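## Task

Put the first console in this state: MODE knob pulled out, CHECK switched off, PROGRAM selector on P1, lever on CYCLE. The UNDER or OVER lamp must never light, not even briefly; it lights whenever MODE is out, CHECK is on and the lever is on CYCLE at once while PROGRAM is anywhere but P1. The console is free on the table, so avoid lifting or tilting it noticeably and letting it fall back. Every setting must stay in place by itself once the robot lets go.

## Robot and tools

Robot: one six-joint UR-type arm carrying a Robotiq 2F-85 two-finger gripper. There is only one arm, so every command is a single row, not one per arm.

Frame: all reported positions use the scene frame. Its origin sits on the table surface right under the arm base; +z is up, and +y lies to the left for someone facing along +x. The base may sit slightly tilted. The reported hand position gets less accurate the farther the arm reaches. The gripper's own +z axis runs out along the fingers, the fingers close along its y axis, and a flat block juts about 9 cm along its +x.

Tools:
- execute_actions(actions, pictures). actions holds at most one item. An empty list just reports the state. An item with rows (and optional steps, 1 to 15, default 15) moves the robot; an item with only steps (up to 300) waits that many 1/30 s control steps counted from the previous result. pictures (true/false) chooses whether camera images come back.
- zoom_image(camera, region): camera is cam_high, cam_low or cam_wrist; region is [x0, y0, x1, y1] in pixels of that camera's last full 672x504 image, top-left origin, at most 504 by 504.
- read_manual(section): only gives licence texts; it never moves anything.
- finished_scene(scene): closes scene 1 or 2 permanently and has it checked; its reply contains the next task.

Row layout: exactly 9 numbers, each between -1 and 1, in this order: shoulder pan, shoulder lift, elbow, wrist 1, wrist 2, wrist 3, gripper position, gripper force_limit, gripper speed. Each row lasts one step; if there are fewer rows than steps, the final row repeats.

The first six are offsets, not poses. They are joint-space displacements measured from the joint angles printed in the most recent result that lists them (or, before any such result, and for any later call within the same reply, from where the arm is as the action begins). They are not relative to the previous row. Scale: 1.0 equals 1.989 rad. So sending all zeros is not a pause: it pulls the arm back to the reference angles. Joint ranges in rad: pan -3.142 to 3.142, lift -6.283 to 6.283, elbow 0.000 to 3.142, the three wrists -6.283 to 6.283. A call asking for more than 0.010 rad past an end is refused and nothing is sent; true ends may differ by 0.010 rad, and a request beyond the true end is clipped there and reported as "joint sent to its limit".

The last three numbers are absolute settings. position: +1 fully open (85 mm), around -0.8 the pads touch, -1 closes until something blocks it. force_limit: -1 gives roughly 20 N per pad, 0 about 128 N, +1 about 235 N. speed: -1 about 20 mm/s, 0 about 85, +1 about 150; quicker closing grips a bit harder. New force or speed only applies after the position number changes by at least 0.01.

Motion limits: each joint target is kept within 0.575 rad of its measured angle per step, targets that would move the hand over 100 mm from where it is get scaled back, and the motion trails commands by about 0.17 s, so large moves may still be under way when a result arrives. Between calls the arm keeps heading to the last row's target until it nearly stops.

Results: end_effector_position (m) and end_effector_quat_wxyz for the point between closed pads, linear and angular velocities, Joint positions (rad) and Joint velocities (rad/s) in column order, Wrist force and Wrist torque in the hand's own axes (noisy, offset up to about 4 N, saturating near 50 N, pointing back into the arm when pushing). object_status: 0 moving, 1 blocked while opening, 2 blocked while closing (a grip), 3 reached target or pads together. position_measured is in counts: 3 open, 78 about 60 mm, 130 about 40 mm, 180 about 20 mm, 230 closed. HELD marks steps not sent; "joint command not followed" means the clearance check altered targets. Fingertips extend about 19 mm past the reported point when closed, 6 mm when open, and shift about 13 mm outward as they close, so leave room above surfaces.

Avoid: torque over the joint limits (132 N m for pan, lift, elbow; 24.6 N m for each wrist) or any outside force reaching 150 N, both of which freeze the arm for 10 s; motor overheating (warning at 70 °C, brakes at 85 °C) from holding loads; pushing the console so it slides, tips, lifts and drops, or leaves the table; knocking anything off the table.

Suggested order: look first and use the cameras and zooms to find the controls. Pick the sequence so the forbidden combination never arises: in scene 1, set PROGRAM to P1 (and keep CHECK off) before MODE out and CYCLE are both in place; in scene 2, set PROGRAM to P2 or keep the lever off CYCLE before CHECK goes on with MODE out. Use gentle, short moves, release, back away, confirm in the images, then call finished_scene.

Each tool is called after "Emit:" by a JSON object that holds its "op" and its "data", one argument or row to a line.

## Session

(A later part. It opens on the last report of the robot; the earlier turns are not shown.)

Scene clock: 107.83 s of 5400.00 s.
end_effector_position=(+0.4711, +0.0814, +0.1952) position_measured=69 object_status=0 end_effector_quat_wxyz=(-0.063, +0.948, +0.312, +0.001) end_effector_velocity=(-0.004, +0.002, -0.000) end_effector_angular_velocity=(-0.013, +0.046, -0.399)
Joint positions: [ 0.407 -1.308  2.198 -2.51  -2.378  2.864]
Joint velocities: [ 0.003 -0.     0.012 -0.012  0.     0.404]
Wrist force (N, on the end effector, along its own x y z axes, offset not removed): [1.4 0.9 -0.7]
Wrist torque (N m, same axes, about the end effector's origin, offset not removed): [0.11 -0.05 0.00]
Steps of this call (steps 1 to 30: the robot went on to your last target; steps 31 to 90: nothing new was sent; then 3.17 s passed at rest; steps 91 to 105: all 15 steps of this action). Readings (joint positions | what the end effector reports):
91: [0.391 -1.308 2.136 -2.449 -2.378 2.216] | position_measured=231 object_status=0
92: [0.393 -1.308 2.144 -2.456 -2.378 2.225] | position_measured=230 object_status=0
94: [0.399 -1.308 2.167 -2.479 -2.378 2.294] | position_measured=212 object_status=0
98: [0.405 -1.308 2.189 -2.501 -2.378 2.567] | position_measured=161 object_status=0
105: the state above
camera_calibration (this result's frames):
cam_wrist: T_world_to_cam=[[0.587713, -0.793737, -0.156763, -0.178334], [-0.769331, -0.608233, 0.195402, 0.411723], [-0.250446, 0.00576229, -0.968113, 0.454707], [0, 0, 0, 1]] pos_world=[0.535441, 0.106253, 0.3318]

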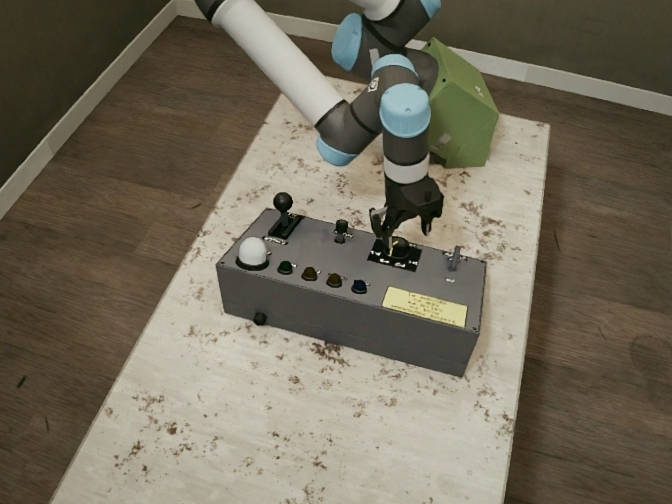

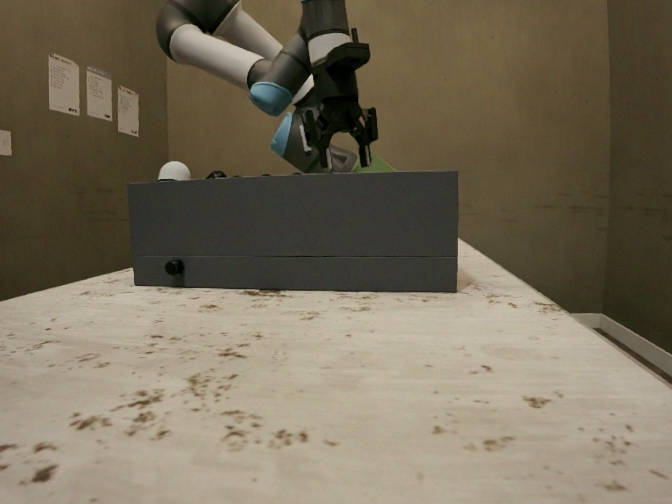

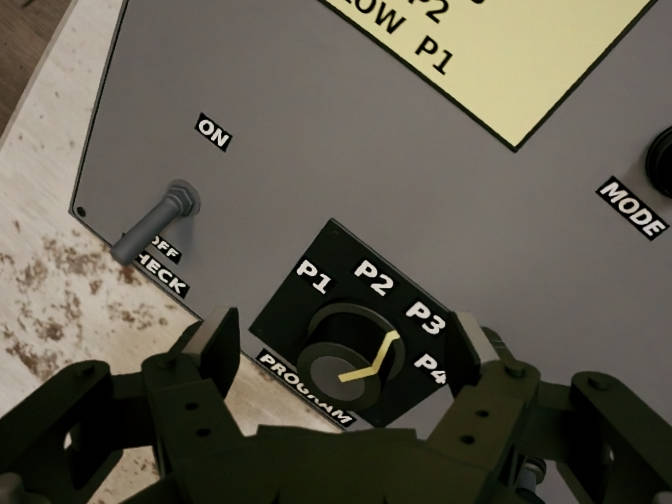

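Knob is centred now. Close.

Emit:
{"op": "execute_actions", "data": {
  "actions": [
    {"rows": [[0,0,0,0,0,0,-1,-0.3,0]], "steps": 15}
  ],
  "pictures": false
}}

Emit:
{"op": "execute_actions", "data": {
  "actions": [
    {"steps": 30}
  ]
}}

Scene clock: 110.47 s of 5400.00 s.
end_effector_position=(+0.4711, +0.0814, +0.1953) position_measured=96 object_status=0 end_effector_quat_wxyz=(-0.063, +0.948, +0.311, +0.001) end_effector_velocity=(+0.000, +0.000, +0.000) end_effector_angular_velocity=(+0.000, -0.002, +0.010)
Joint positions: [ 0.407 -1.308  2.198 -2.51  -2.378  2.865]
Joint velocities: [ 0.001  0.    -0.     0.    -0.    -0.009]
Wrist force (N, on the end effector, along its own x y z axes, offset not removed): [0.6 1.5 -1.8]
Wrist torque (N m, same axes, about the end effector's origin, offset not removed): [0.41 -0.07 0.12]
Steps of this call (steps 1 to 30: the robot went on to your last target; steps 31 to 64: nothing new was sent; steps 65 to 79: all 15 steps of this action). Readings (joint positions | what the end effector reports):
65: [0.408 -1.308 2.199 -2.512 -2.378 2.910] | position_measured=3 object_status=0
66: [0.408 -1.308 2.199 -2.512 -2.378 2.904] | position_measured=4 object_status=0
68: [0.408 -1.308 2.199 -2.511 -2.378 2.887] | position_measured=14 object_status=0
72: [0.407 -1.308 2.198 -2.510 -2.378 2.871] | position_measured=43 object_status=0
79: the state above

Scene clock: 111.47 s of 5400.00 s.
end_effector_position=(+0.4711, +0.0814, +0.1952) position_measured=231 object_status=3 end_effector_quat_wxyz=(-0.063, +0.948, +0.312, +0.001) end_effector_velocity=(-0.000, -0.000, -0.000) end_effector_angular_velocity=(+0.000, +0.001, +0.001)
Joint positions: [ 0.407 -1.308  2.198 -2.51  -2.378  2.864]
Joint velocities: [-0.001  0.     0.    -0.     0.    -0.001]
Wrist force (N, on the end effector, along its own x y z axes, offset not removed): [-1.6 0.6 2.8]
Wrist torque (N m, same axes, about the end effector's origin, offset not removed): [-0.04 0.41 0.04]
Steps of this call (steps 1 to 15: the robot went on to your last target; steps 16 to 30: nothing new was sent). Readings (joint positions | what the end effector reports):
1: [0.407 -1.308 2.198 -2.510 -2.378 2.864] | position_measured=103 object_status=0
2: [0.407 -1.308 2.198 -2.510 -2.378 2.864] | position_measured=111 object_status=0
4: [0.407 -1.308 2.198 -2.510 -2.378 2.864] | position_measured=126 object_status=0
8: [0.407 -1.308 2.198 -2.510 -2.378 2.864] | position_measured=156 object_status=0
30: the state above
The arm was judged still, so your last target was given up. Only a new action makes it travel on or press farther. Fingers that are still opening or closing keep moving.
camera_calibration (this result's frames):
cam_wrist: T_world_to_cam=[[0.587706, -0.793743, -0.156761, -0.178335], [-0.769338, -0.608226, 0.195396, 0.411727], [-0.25044, 0.0057672, -0.968115, 0.454707], [0, 0, 0, 1]] pos_world=[0.535443, 0.106248, 0.331803]

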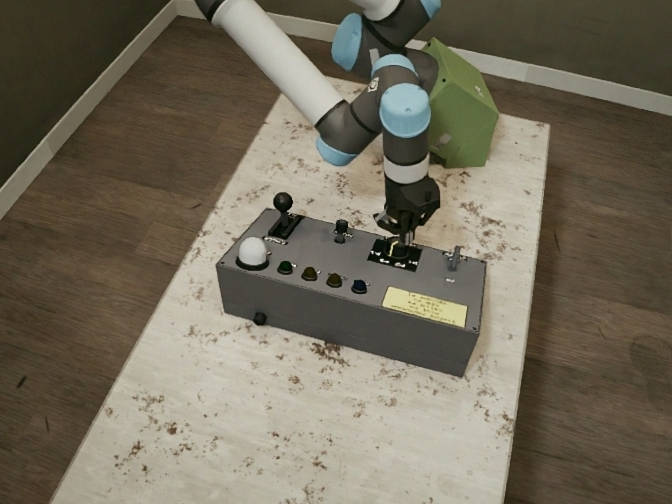

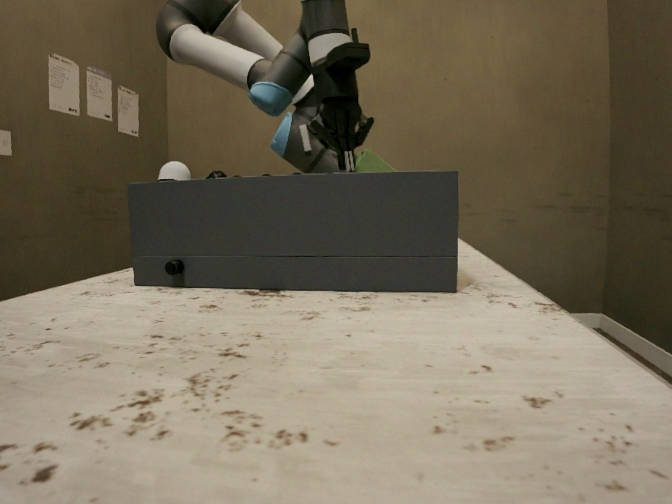

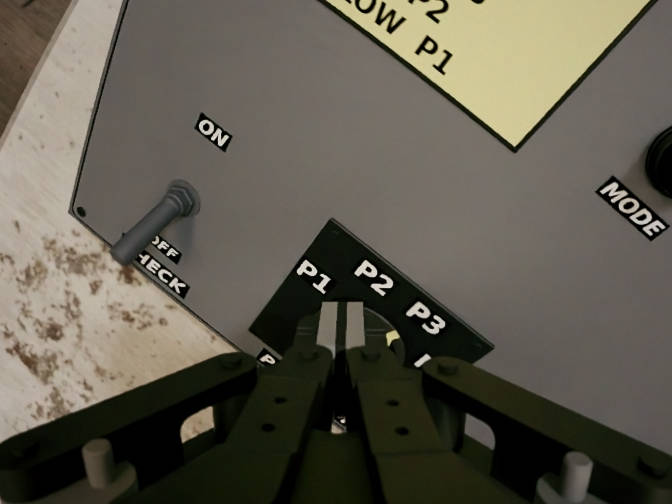

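Emit:
{"op": "zoom_image", "data": {
  "camera": "cam_high",
  "region": [330, 190, 490, 290]
}}

Emit:
{"op": "zoom_image", "data": {
  "camera": "cam_low",
  "region": [260, 120, 420, 200]
}}

Region (330, 190, 490, 290) of cam_high's 672x504 image, scaled by 3.150, with more detail than that image has; it fills the top 315 rows of this view, and the rest is white.

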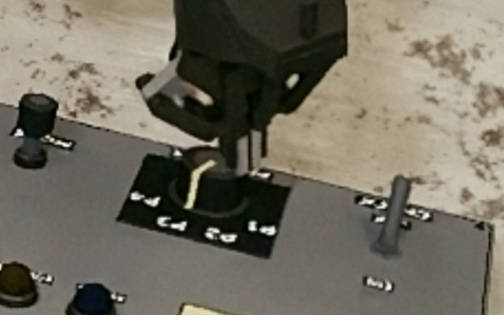

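Region (260, 120, 420, 200) of cam_low's 672x504 image, scaled by 3.150, with more detail than that image has.

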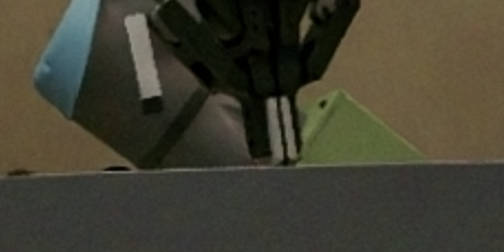

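Emit:
{"op": "execute_actions", "data": {
  "actions": [
    {"rows": [[0,0,0,0,0,0,1,0,1],[0,0,0,0,0,0,1,0,1],[0,0,0,0,0,0,1,0,1],[0,0,0,0,0,0,1,0,1],[0,0,0,0,0,0,1,0,1],[0,0,0,0,0,0,1,0,1],[0,0,0,0,0,0,1,0,1],[0,0,0,0,0,0,1,0,1],[-0.021,0.001,0.007,-0.008,0,0,1,0,1]], "steps": 15}
  ],
  "pictures": false
}}

Emit:
{"op": "execute_actions", "data": {
  "actions": [
    {"steps": 20}
  ]
}}

Scene clock: 123.63 s of 5400.00 s.
end_effector_position=(+0.4683, +0.0732, +0.1812) position_measured=69 object_status=0 end_effector_quat_wxyz=(-0.062, +0.951, +0.301, -0.011) end_effector_velocity=(-0.008, -0.019, -0.033) end_effector_angular_velocity=(-0.025, +0.057, -0.044)
Joint positions: [ 0.374 -1.306  2.209 -2.523 -2.378  2.864]
Joint velocities: [-0.076  0.004  0.026 -0.029 -0.    -0.001]
Wrist force (N, on the end effector, along its own x y z axes, offset not removed): [1.4 -0.2 3.4]
Wrist torque (N m, same axes, about the end effector's origin, offset not removed): [0.09 -0.26 0.12]
Steps of this call (steps 1 to 90: nothing new was sent; then 8.67 s passed at rest; steps 91 to 105: all 15 steps of this action). Readings (joint positions | what the end effector reports):
91: [0.407 -1.308 2.198 -2.510 -2.378 2.864] | position_measured=231 object_status=0
92: [0.407 -1.308 2.198 -2.510 -2.378 2.864] | position_measured=230 object_status=0
94: [0.407 -1.308 2.198 -2.510 -2.378 2.864] | position_measured=212 object_status=0
98: [0.407 -1.308 2.198 -2.510 -2.378 2.864] | position_measured=161 object_status=0
105: the state above

Scene clock: 124.30 s of 5400.00 s.
end_effector_position=(+0.4674, +0.0711, +0.1775) position_measured=3 object_status=3 end_effector_quat_wxyz=(-0.061, +0.952, +0.299, -0.015) end_effector_velocity=(-0.000, -0.000, -0.000) end_effector_angular_velocity=(-0.000, +0.000, +0.000)
Joint positions: [ 0.365 -1.306  2.212 -2.526 -2.378  2.864]
Joint velocities: [-0.    -0.     0.    -0.    -0.    -0.001]
Wrist force (N, on the end effector, along its own x y z axes, offset not removed): [0.2 3.0 1.6]
Wrist torque (N m, same axes, about the end effector's origin, offset not removed): [0.26 0.14 0.10]
Steps of this call (steps 1 to 15: the robot went on to your last target; steps 16 to 20: nothing new was sent). Readings (joint positions | what the end effector reports):
1: [0.372 -1.306 2.210 -2.524 -2.378 2.864] | position_measured=56 object_status=0
2: [0.370 -1.306 2.210 -2.524 -2.378 2.864] | position_measured=43 object_status=0
4: [0.368 -1.306 2.211 -2.525 -2.378 2.864] | position_measured=18 object_status=0
8: [0.366 -1.306 2.211 -2.526 -2.378 2.864] | position_measured=4 object_status=0
20: the state above
The arm was judged still, so your last target was given up. Only a new action makes it travel on or press farther. Fingers that are still opening or closing keep moving.
camera_calibration (this result's frames):
cam_wrist: T_world_to_cam=[[0.562864, -0.810178, -0.163694, -0.173166], [-0.777672, -0.586183, 0.227189, 0.402779], [-0.280018, -0.000575553, -0.959995, 0.449518], [0, 0, 0, 1]] pos_world=[0.536572, 0.0960657, 0.311682]

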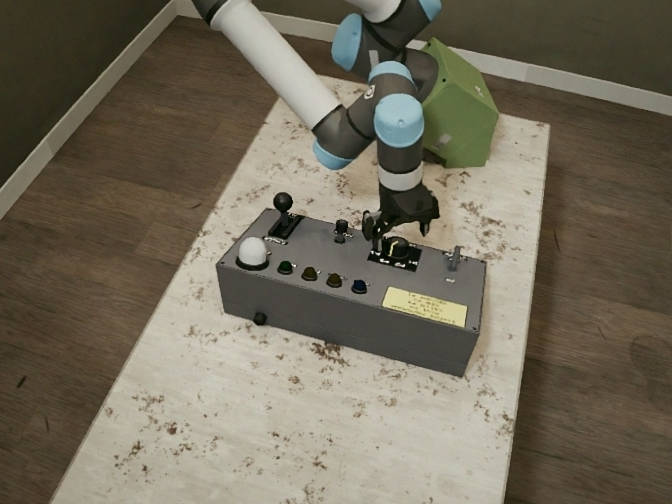

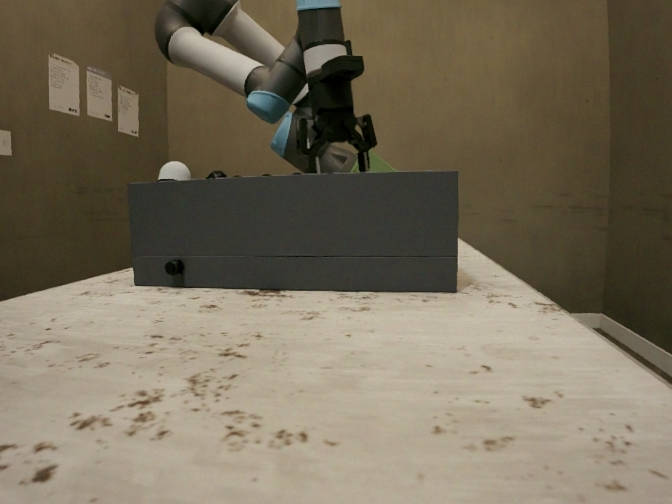

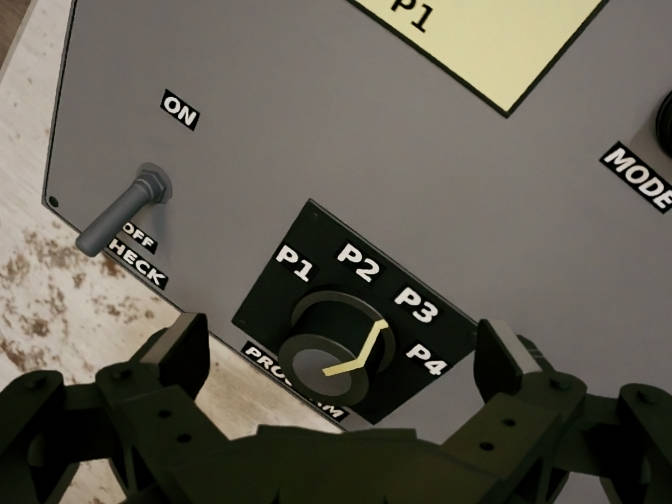

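Emit:
{"op": "execute_actions", "data": {
  "actions": [
    {"rows": [[0,0,0,0,0,0,-1,-0.3,0]], "steps": 15}
  ],
  "pictures": false
}}

Emit:
{"op": "execute_actions", "data": {
  "actions": [
    {"steps": 30}
  ],
  "pictures": false
}}

Scene clock: 127.43 s of 5400.00 s.
end_effector_position=(+0.4674, +0.0711, +0.1775) position_measured=96 object_status=0 end_effector_quat_wxyz=(-0.061, +0.952, +0.299, -0.015) end_effector_velocity=(-0.000, +0.000, -0.000) end_effector_angular_velocity=(+0.000, +0.000, +0.001)
Joint positions: [ 0.365 -1.306  2.212 -2.526 -2.378  2.864]
Joint velocities: [-0.     0.     0.    -0.001  0.    -0.001]
Wrist force (N, on the end effector, along its own x y z axes, offset not removed): [2.0 -1.6 1.3]
Wrist torque (N m, same axes, about the end effector's origin, offset not removed): [-0.34 -0.32 0.18]
Steps of this call (steps 1 to 79: nothing new was sent; steps 80 to 94: all 15 steps of this action). Readings (joint positions | what the end effector reports):
80: [0.365 -1.306 2.212 -2.526 -2.378 2.864] | position_measured=3 object_status=0
81: [0.365 -1.306 2.212 -2.526 -2.378 2.864] | position_measured=4 object_status=0
83: [0.365 -1.306 2.212 -2.526 -2.378 2.864] | position_measured=14 object_status=0
87: [0.365 -1.306 2.212 -2.526 -2.378 2.864] | position_measured=43 object_status=0
94: the state above

Scene clock: 128.43 s of 5400.00 s.
end_effector_position=(+0.4674, +0.0711, +0.1775) position_measured=231 object_status=3 end_effector_quat_wxyz=(-0.061, +0.952, +0.299, -0.015) end_effector_velocity=(-0.000, +0.000, -0.000) end_effector_angular_velocity=(-0.000, +0.000, -0.000)
Joint positions: [ 0.365 -1.306  2.212 -2.526 -2.378  2.864]
Joint velocities: [ 0.  0. -0. -0. -0.  0.]
Wrist force (N, on the end effector, along its own x y z axes, offset not removed): [3.6 1.9 0.4]
Wrist torque (N m, same axes, about the end effector's origin, offset not removed): [0.22 -0.56 0.16]
Steps of this call (steps 1 to 15: the robot went on to your last target; steps 16 to 30: nothing new was sent). Readings (joint positions | what the end effector reports):
1: [0.365 -1.306 2.212 -2.526 -2.378 2.864] | position_measured=103 object_status=0
2: [0.365 -1.306 2.212 -2.526 -2.378 2.864] | position_measured=111 object_status=0
4: [0.365 -1.306 2.212 -2.526 -2.378 2.864] | position_measured=126 object_status=0
8: [0.365 -1.306 2.212 -2.526 -2.378 2.864] | position_measured=156 object_status=0
30: the state above
The arm was judged still, so your last target was given up. Only a new action makes it travel on or press farther. Fingers that are still opening or closing keep moving.

Still missing.

Emit:
{"op": "execute_actions", "data": {
  "actions": []
}}

Emit:
{"op": "zoom_image", "data": {
  "camera": "cam_high",
  "region": [330, 190, 490, 290]
}}

Scene clock: 130.50 s of 5400.00 s.
end_effector_position=(+0.4674, +0.0711, +0.1775) position_measured=231 object_status=3 end_effector_quat_wxyz=(-0.061, +0.952, +0.299, -0.015) end_effector_velocity=(-0.000, +0.000, +0.000) end_effector_angular_velocity=(+0.000, -0.000, -0.000)
Joint positions: [ 0.365 -1.306  2.212 -2.526 -2.378  2.864]
Joint velocities: [ 0.    -0.    -0.     0.     0.     0.001]
Wrist force (N, on the end effector, along its own x y z axes, offset not removed): [0.7 1.3 1.9]
Wrist torque (N m, same axes, about the end effector's origin, offset not removed): [0.11 -0.06 -0.01]
Steps of this call (steps 1 to 62: nothing new was sent). Readings (joint positions | what the end effector reports):
1: [0.365 -1.306 2.212 -2.526 -2.378 2.864] | position_measured=231 object_status=3
2: [0.365 -1.306 2.212 -2.526 -2.378 2.864] | position_measured=231 object_status=3
4: [0.365 -1.306 2.212 -2.526 -2.378 2.864] | position_measured=231 object_status=3
8: [0.365 -1.306 2.212 -2.526 -2.378 2.864] | position_measured=231 object_status=3
62: the state above
camera_calibration (this result's frames):
cam_wrist: T_world_to_cam=[[0.562861, -0.81018, -0.163695, -0.173163], [-0.777673, -0.586181, 0.227193, 0.402776], [-0.280022, -0.000576455, -0.959993, 0.449516], [0, 0, 0, 1]] pos_world=[0.536569, 0.0960654, 0.311678]

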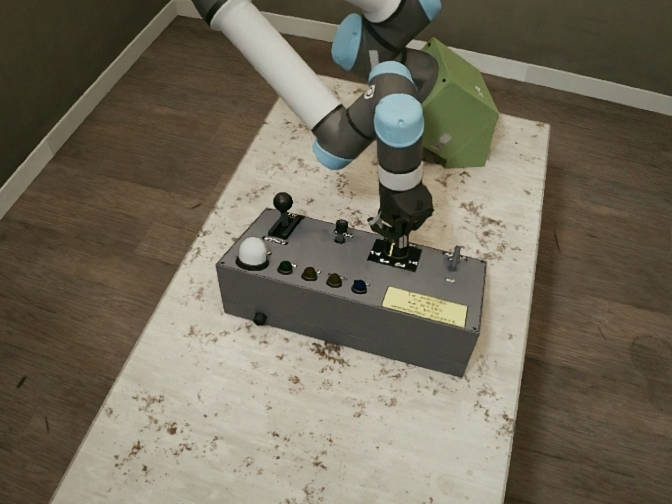

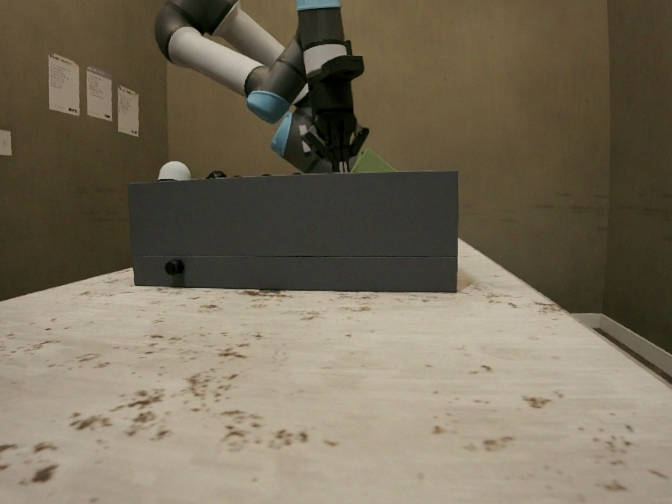

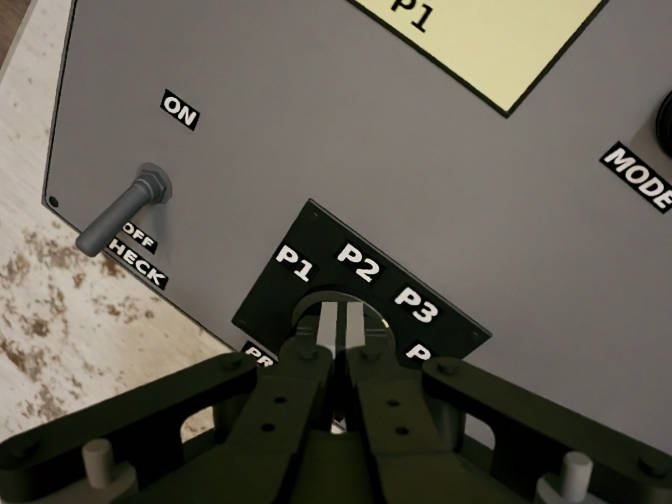

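Region (330, 190, 490, 290) of cam_high's 672x504 image, scaled by 3.150, with more detail than that image has; it fills the top 315 rows of this view, and the rest is white.

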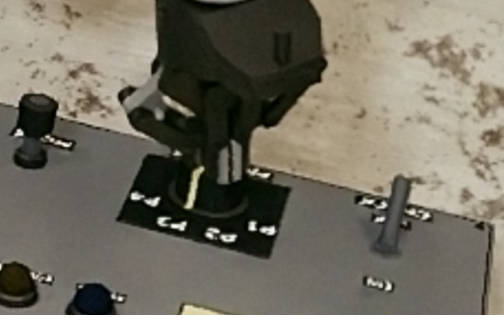

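Emit:
{"op": "execute_actions", "data": {
  "actions": [
    {"rows": [[0,0,0,0,0,0,1,0,1],[0,0,0,0,0,0,1,0,1],[0,0,0,0,0,0,1,0,1],[0,0,0,0,0,0,1,0,1],[0,0,0,0,0,0,1,0,1],[0,0,0,0,0,0,1,0,1],[0,0,0,0,0,0,1,0,1],[0,0,0,0,0,0,1,0,1],[-0.018,0.012,0.002,-0.014,0,0,1,0,1]], "steps": 15}
  ],
  "pictures": false
}}

Emit:
{"op": "execute_actions", "data": {
  "actions": [
    {"steps": 20}
  ],
  "pictures": false
}}

Emit:
{"op": "execute_actions", "data": {
  "actions": [
    {"rows": [[0,0,0,0,0,0,-1,-0.3,0]], "steps": 15}
  ],
  "pictures": false
}}

Emit:
{"op": "execute_actions", "data": {
  "actions": [
    {"steps": 30}
  ]
}}

Scene clock: 136.10 s of 5400.00 s.
end_effector_position=(+0.4664, +0.0688, +0.1627) position_measured=69 object_status=0 end_effector_quat_wxyz=(-0.060, +0.955, +0.290, -0.025) end_effector_velocity=(-0.003, -0.006, -0.034) end_effector_angular_velocity=(-0.021, +0.047, -0.037)
Joint positions: [ 0.337 -1.287  2.215 -2.548 -2.378  2.864]
Joint velocities: [-0.064  0.042  0.008 -0.05  -0.    -0.001]
Wrist force (N, on the end effector, along its own x y z axes, offset not removed): [1.5 2.5 0.6]
Wrist torque (N m, same axes, about the end effector's origin, offset not removed): [0.43 -0.20 -0.03]
Steps of this call (steps 1 to 90: nothing new was sent; then 2.10 s passed at rest; steps 91 to 105: all 15 steps of this action). Readings (joint positions | what the end effector reports):
91: [0.365 -1.306 2.212 -2.526 -2.378 2.864] | position_measured=231 object_status=0
92: [0.365 -1.306 2.212 -2.526 -2.378 2.864] | position_measured=230 object_status=0
94: [0.365 -1.306 2.212 -2.526 -2.378 2.864] | position_measured=212 object_status=0
98: [0.365 -1.306 2.212 -2.526 -2.378 2.864] | position_measured=161 object_status=0
105: the state above

Scene clock: 136.77 s of 5400.00 s.
end_effector_position=(+0.4660, +0.0681, +0.1587) position_measured=3 object_status=3 end_effector_quat_wxyz=(-0.060, +0.955, +0.288, -0.028) end_effector_velocity=(+0.000, -0.000, -0.000) end_effector_angular_velocity=(-0.000, +0.000, -0.002)
Joint positions: [ 0.33  -1.282  2.216 -2.554 -2.378  2.864]
Joint velocities: [-0.    -0.    -0.    -0.    -0.     0.001]
Wrist force (N, on the end effector, along its own x y z axes, offset not removed): [0.8 1.2 1.4]
Wrist torque (N m, same axes, about the end effector's origin, offset not removed): [0.09 -0.05 0.04]
Steps of this call (steps 1 to 15: the robot went on to your last target; steps 16 to 20: nothing new was sent). Readings (joint positions | what the end effector reports):
1: [0.335 -1.286 2.215 -2.550 -2.378 2.864] | position_measured=56 object_status=0
2: [0.334 -1.285 2.215 -2.551 -2.378 2.864] | position_measured=43 object_status=0
4: [0.332 -1.284 2.215 -2.552 -2.378 2.864] | position_measured=18 object_status=0
8: [0.330 -1.283 2.216 -2.553 -2.378 2.864] | position_measured=4 object_status=0
20: the state above
The arm was judged still, so your last target was given up. Only a new action makes it travel on or press farther. Fingers that are still opening or closing keep moving.

Scene clock: 137.27 s of 5400.00 s.
end_effector_position=(+0.4660, +0.0681, +0.1587) position_measured=96 object_status=0 end_effector_quat_wxyz=(-0.060, +0.955, +0.288, -0.028) end_effector_velocity=(+0.000, -0.000, -0.000) end_effector_angular_velocity=(-0.000, +0.000, +0.000)
Joint positions: [ 0.33  -1.282  2.216 -2.554 -2.378  2.864]
Joint velocities: [-0.     0.    -0.    -0.    -0.    -0.001]
Wrist force (N, on the end effector, along its own x y z axes, offset not removed): [0.7 2.5 -0.5]
Wrist torque (N m, same axes, about the end effector's origin, offset not removed): [0.21 0.02 0.19]
Steps of this call (steps 1 to 15: all 15 steps of this action). Readings (joint positions | what the end effector reports):
1: [0.330 -1.282 2.216 -2.554 -2.378 2.864] | position_measured=3 object_status=0
2: [0.330 -1.282 2.216 -2.554 -2.378 2.864] | position_measured=4 object_status=0
4: [0.330 -1.282 2.216 -2.554 -2.378 2.864] | position_measured=14 object_status=0
8: [0.330 -1.282 2.216 -2.554 -2.378 2.864] | position_measured=43 object_status=0
15: the state above

Scene clock: 138.27 s of 5400.00 s.
end_effector_position=(+0.4660, +0.0681, +0.1587) position_measured=231 object_status=3 end_effector_quat_wxyz=(-0.060, +0.955, +0.288, -0.028) end_effector_velocity=(-0.000, +0.000, -0.000) end_effector_angular_velocity=(-0.000, +0.000, -0.000)
Joint positions: [ 0.33  -1.282  2.216 -2.554 -2.378  2.864]
Joint velocities: [ 0.     0.001  0.    -0.    -0.     0.   ]
Wrist force (N, on the end effector, along its own x y z axes, offset not removed): [1.9 1.2 -0.6]
Wrist torque (N m, same axes, about the end effector's origin, offset not removed): [0.20 -0.38 0.12]
Steps of this call (steps 1 to 15: the robot went on to your last target; steps 16 to 30: nothing new was sent). Readings (joint positions | what the end effector reports):
1: [0.330 -1.282 2.216 -2.554 -2.378 2.864] | position_measured=103 object_status=0
2: [0.330 -1.282 2.216 -2.554 -2.378 2.864] | position_measured=111 object_status=0
4: [0.330 -1.282 2.216 -2.554 -2.378 2.864] | position_measured=126 object_status=0
8: [0.330 -1.282 2.216 -2.554 -2.378 2.864] | position_measured=156 object_status=0
30: the state above
The arm was judged still, so your last target was given up. Only a new action makes it travel on or press farther. Fingers that are still opening or closing keep moving.
camera_calibration (this result's frames):
cam_wrist: T_world_to_cam=[[0.541086, -0.823844, -0.16884, -0.165994], [-0.7836, -0.566791, 0.254398, 0.401287], [-0.305281, -0.00534754, -0.952247, 0.441978], [0, 0, 0, 1]] pos_world=[0.539193, 0.0930561, 0.290759]

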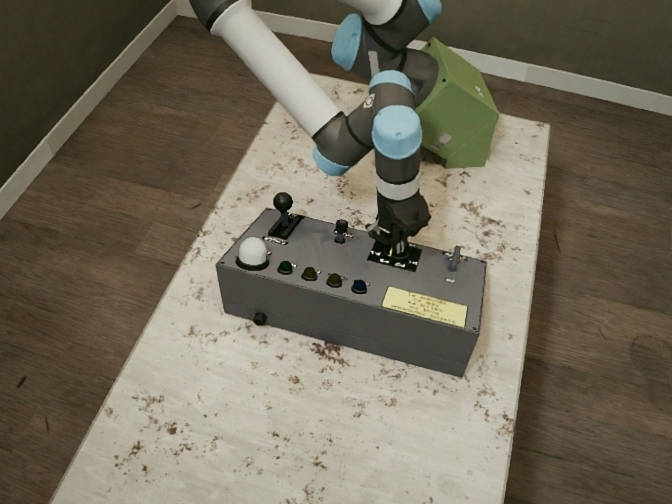

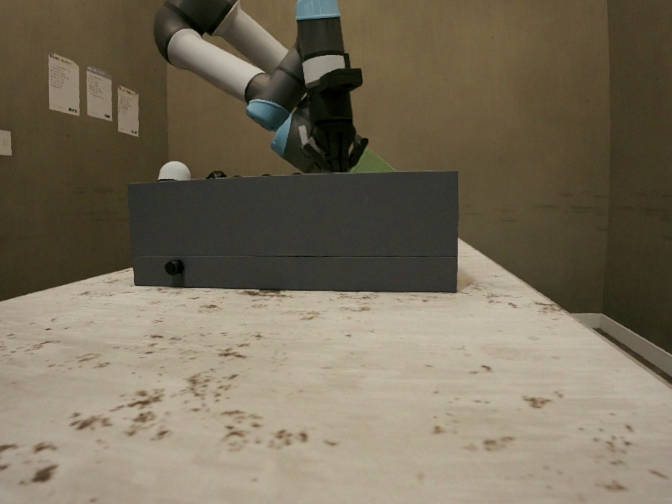

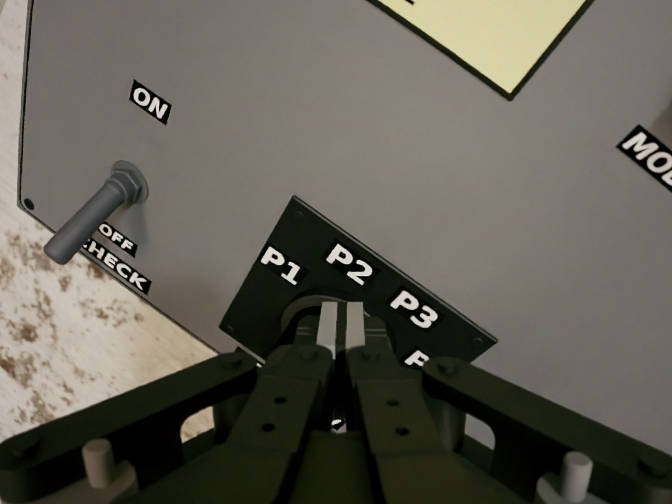

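Emit:
{"op": "zoom_image", "data": {
  "camera": "cam_high",
  "region": [340, 200, 460, 280]
}}

Region (340, 200, 460, 280) of cam_high's 672x504 image, scaled by 4.200, with more detail than that image has.

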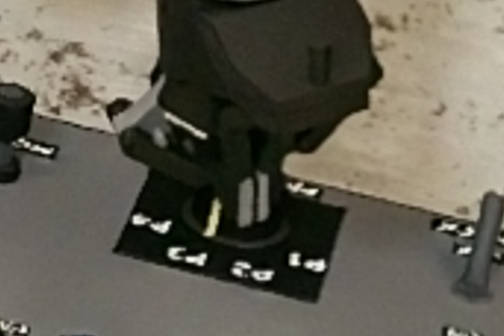

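Emit:
{"op": "execute_actions", "data": {
  "actions": [
    {"rows": [[-0.01,0.006,0,-0.006,0,0,-1,-0.3,0]], "steps": 15}
  ]
}}

Scene clock: 148.63 s of 5400.00 s.
end_effector_position=(+0.4658, +0.0658, +0.1491) position_measured=231 object_status=3 end_effector_quat_wxyz=(-0.059, +0.957, +0.282, -0.036) end_effector_velocity=(-0.000, -0.001, -0.002) end_effector_angular_velocity=(-0.001, +0.003, -0.003)
Joint positions: [ 0.31  -1.27   2.216 -2.566 -2.378  2.864]
Joint velocities: [-0.004  0.002  0.    -0.002  0.     0.001]
Wrist force (N, on the end effector, along its own x y z axes, offset not removed): [2.4 -0.7 0.8]
Wrist torque (N m, same axes, about the end effector's origin, offset not removed): [0.07 -0.42 0.10]
Steps of this call (steps 1 to 90: nothing new was sent; then 6.87 s passed at rest; steps 91 to 105: all 15 steps of this action). Readings (joint positions | what the end effector reports):
91: [0.329 -1.282 2.216 -2.554 -2.378 2.864] | position_measured=231 object_status=3
92: [0.326 -1.280 2.216 -2.556 -2.378 2.864] | position_measured=231 object_status=3
94: [0.319 -1.276 2.216 -2.560 -2.378 2.864] | position_measured=231 object_status=3
98: [0.313 -1.272 2.216 -2.564 -2.378 2.864] | position_measured=231 object_status=3
105: the state above
camera_calibration (this result's frames):
cam_wrist: T_world_to_cam=[[0.529055, -0.831113, -0.171325, -0.162923], [-0.786355, -0.55605, 0.269173, 0.400627], [-0.318979, -0.00768565, -0.947731, 0.438545], [0, 0, 0, 1]] pos_world=[0.541116, 0.0907321, 0.279872]

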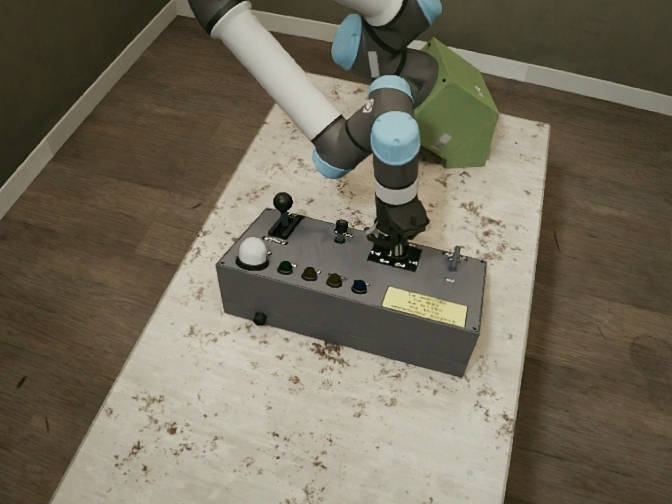

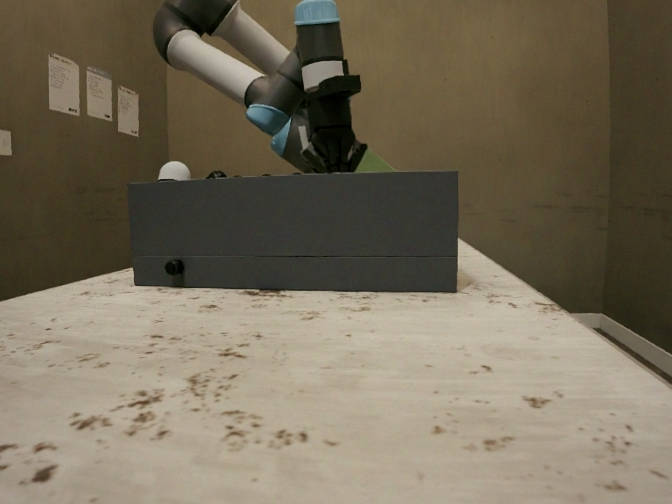

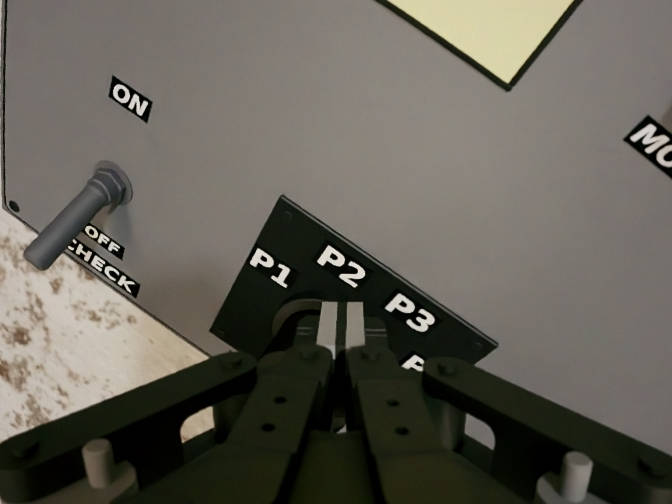

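Emit:
{"op": "zoom_image", "data": {
  "camera": "cam_high",
  "region": [340, 200, 460, 280]
}}

Region (340, 200, 460, 280) of cam_high's 672x504 image, scaled by 4.200, with more detail than that image has.

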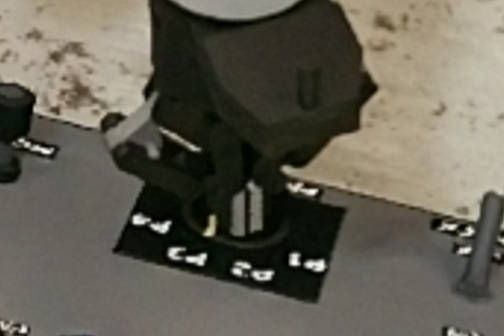

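Emit:
{"op": "execute_actions", "data": {
  "actions": [
    {"rows": [[0,0,0,0,0,0,1,0,1],[0,0,0,0,0,0,1,0,1],[0,0,0,0,0,0,1,0,1],[0,0,0,0,0,0,1,0,1],[0,0,0,0,0,0,1,0,1],[0,0,0,0,0,0,1,0,1],[0,0,0,0,0,0,1,0,1],[0,0,0,0,0,0,1,0,1],[-0.015,0.010,0.002,-0.012,0,0,1,0,1]], "steps": 15}
  ],
  "pictures": false
}}

Emit:
{"op": "execute_actions", "data": {
  "actions": [
    {"steps": 20}
  ]
}}

Scene clock: 169.93 s of 5400.00 s.
end_effector_position=(+0.4639, +0.0636, +0.1367) position_measured=69 object_status=0 end_effector_quat_wxyz=(-0.058, +0.959, +0.274, -0.044) end_effector_velocity=(-0.005, -0.005, -0.028) end_effector_angular_velocity=(-0.018, +0.040, -0.032)
Joint positions: [ 0.287 -1.255  2.219 -2.585 -2.378  2.864]
Joint velocities: [-0.054  0.035  0.007 -0.042 -0.     0.   ]
Wrist force (N, on the end effector, along its own x y z axes, offset not removed): [0.9 1.2 3.3]
Wrist torque (N m, same axes, about the end effector's origin, offset not removed): [0.11 -0.09 -0.08]
Steps of this call (steps 1 to 15: the robot went on to your last target; steps 16 to 90: nothing new was sent; then 17.80 s passed at rest; steps 91 to 105: all 15 steps of this action). Readings (joint positions | what the end effector reports):
91: [0.310 -1.270 2.216 -2.566 -2.378 2.864] | position_measured=231 object_status=0
92: [0.310 -1.270 2.216 -2.566 -2.378 2.864] | position_measured=230 object_status=0
94: [0.310 -1.270 2.216 -2.566 -2.378 2.864] | position_measured=212 object_status=0
98: [0.310 -1.270 2.216 -2.566 -2.378 2.864] | position_measured=161 object_status=0
105: the state above

Scene clock: 170.60 s of 5400.00 s.
end_effector_position=(+0.4634, +0.0629, +0.1335) position_measured=3 object_status=3 end_effector_quat_wxyz=(-0.058, +0.959, +0.272, -0.047) end_effector_velocity=(-0.000, +0.000, +0.000) end_effector_angular_velocity=(+0.000, -0.000, +0.001)
Joint positions: [ 0.28  -1.25   2.22  -2.589 -2.378  2.864]
Joint velocities: [ 0.001  0.     0.    -0.    -0.    -0.   ]
Wrist force (N, on the end effector, along its own x y z axes, offset not removed): [-1.8 2.7 2.8]
Wrist torque (N m, same axes, about the end effector's origin, offset not removed): [0.39 0.40 0.03]
Steps of this call (steps 1 to 15: the robot went on to your last target; steps 16 to 20: nothing new was sent). Readings (joint positions | what the end effector reports):
1: [0.285 -1.254 2.219 -2.586 -2.378 2.864] | position_measured=56 object_status=0
2: [0.284 -1.253 2.219 -2.587 -2.378 2.864] | position_measured=43 object_status=0
4: [0.282 -1.252 2.219 -2.588 -2.378 2.864] | position_measured=18 object_status=0
8: [0.281 -1.251 2.220 -2.589 -2.378 2.864] | position_measured=4 object_status=0
20: the state above
The arm was judged still, so your last target was given up. Only a new action makes it travel on or press farther. Fingers that are still opening or closing keep moving.
camera_calibration (this result's frames):
cam_wrist: T_world_to_cam=[[0.510419, -0.841992, -0.174705, -0.156917], [-0.789913, -0.539379, 0.291732, 0.398983], [-0.339868, -0.0109042, -0.94041, 0.43189], [0, 0, 0, 1]] pos_world=[0.542041, 0.0877895, 0.262343]

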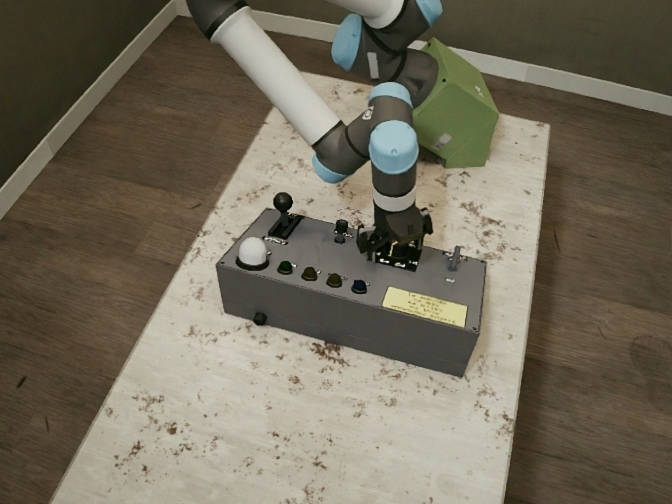

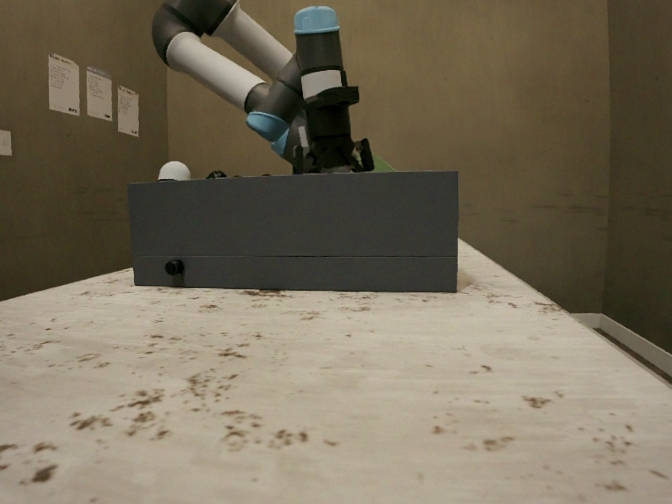

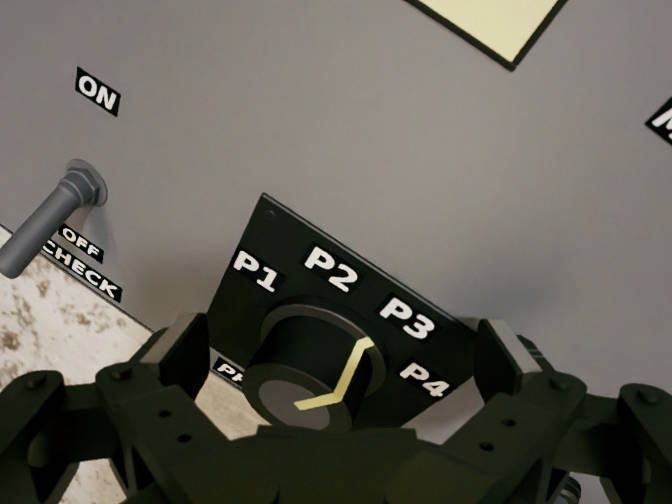

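Emit:
{"op": "execute_actions", "data": {
  "actions": [
    {"rows": [[0,0,0,0,0,0,-1,-0.3,0]], "steps": 15}
  ],
  "pictures": false
}}

Emit:
{"op": "execute_actions", "data": {
  "actions": [
    {"steps": 30}
  ],
  "pictures": false
}}

Scene clock: 174.37 s of 5400.00 s.
end_effector_position=(+0.4634, +0.0629, +0.1335) position_measured=96 object_status=0 end_effector_quat_wxyz=(-0.058, +0.959, +0.272, -0.047) end_effector_velocity=(+0.000, -0.000, +0.000) end_effector_angular_velocity=(+0.000, -0.001, -0.001)
Joint positions: [ 0.28  -1.25   2.22  -2.589 -2.378  2.864]
Joint velocities: [ 0.    -0.001 -0.     0.     0.     0.   ]
Wrist force (N, on the end effector, along its own x y z axes, offset not removed): [2.4 0.5 0.4]
Wrist torque (N m, same axes, about the end effector's origin, offset not removed): [0.13 -0.29 0.09]
Steps of this call (steps 1 to 90: nothing new was sent; then 0.27 s passed at rest; steps 91 to 105: all 15 steps of this action). Readings (joint positions | what the end effector reports):
91: [0.280 -1.250 2.220 -2.589 -2.378 2.864] | position_measured=3 object_status=0
92: [0.280 -1.250 2.220 -2.589 -2.378 2.864] | position_measured=4 object_status=0
94: [0.280 -1.250 2.220 -2.589 -2.378 2.864] | position_measured=14 object_status=0
98: [0.280 -1.250 2.220 -2.589 -2.378 2.864] | position_measured=43 object_status=0
105: the state above

Scene clock: 175.37 s of 5400.00 s.
end_effector_position=(+0.4634, +0.0629, +0.1334) position_measured=231 object_status=3 end_effector_quat_wxyz=(-0.058, +0.959, +0.272, -0.047) end_effector_velocity=(-0.000, +0.000, -0.000) end_effector_angular_velocity=(-0.000, +0.000, -0.001)
Joint positions: [ 0.28  -1.25   2.22  -2.589 -2.378  2.864]
Joint velocities: [ 0.     0.     0.    -0.    -0.     0.001]
Wrist force (N, on the end effector, along its own x y z axes, offset not removed): [7.6 3.5 -4.8]
Wrist torque (N m, same axes, about the end effector's origin, offset not removed): [0.34 0.00 0.32]
Steps of this call (steps 1 to 15: the robot went on to your last target; steps 16 to 30: nothing new was sent). Readings (joint positions | what the end effector reports):
1: [0.280 -1.250 2.220 -2.589 -2.378 2.864] | position_measured=103 object_status=0
2: [0.280 -1.250 2.220 -2.589 -2.378 2.864] | position_measured=111 object_status=0
4: [0.280 -1.250 2.220 -2.590 -2.378 2.864] | position_measured=126 object_status=0
8: [0.280 -1.250 2.220 -2.590 -2.377 2.864] | position_measured=155 object_status=0
30: the state above
The arm was judged still, so your last target was given up. Only a new action makes it travel on or press farther. Fingers that are still opening or closing keep moving.


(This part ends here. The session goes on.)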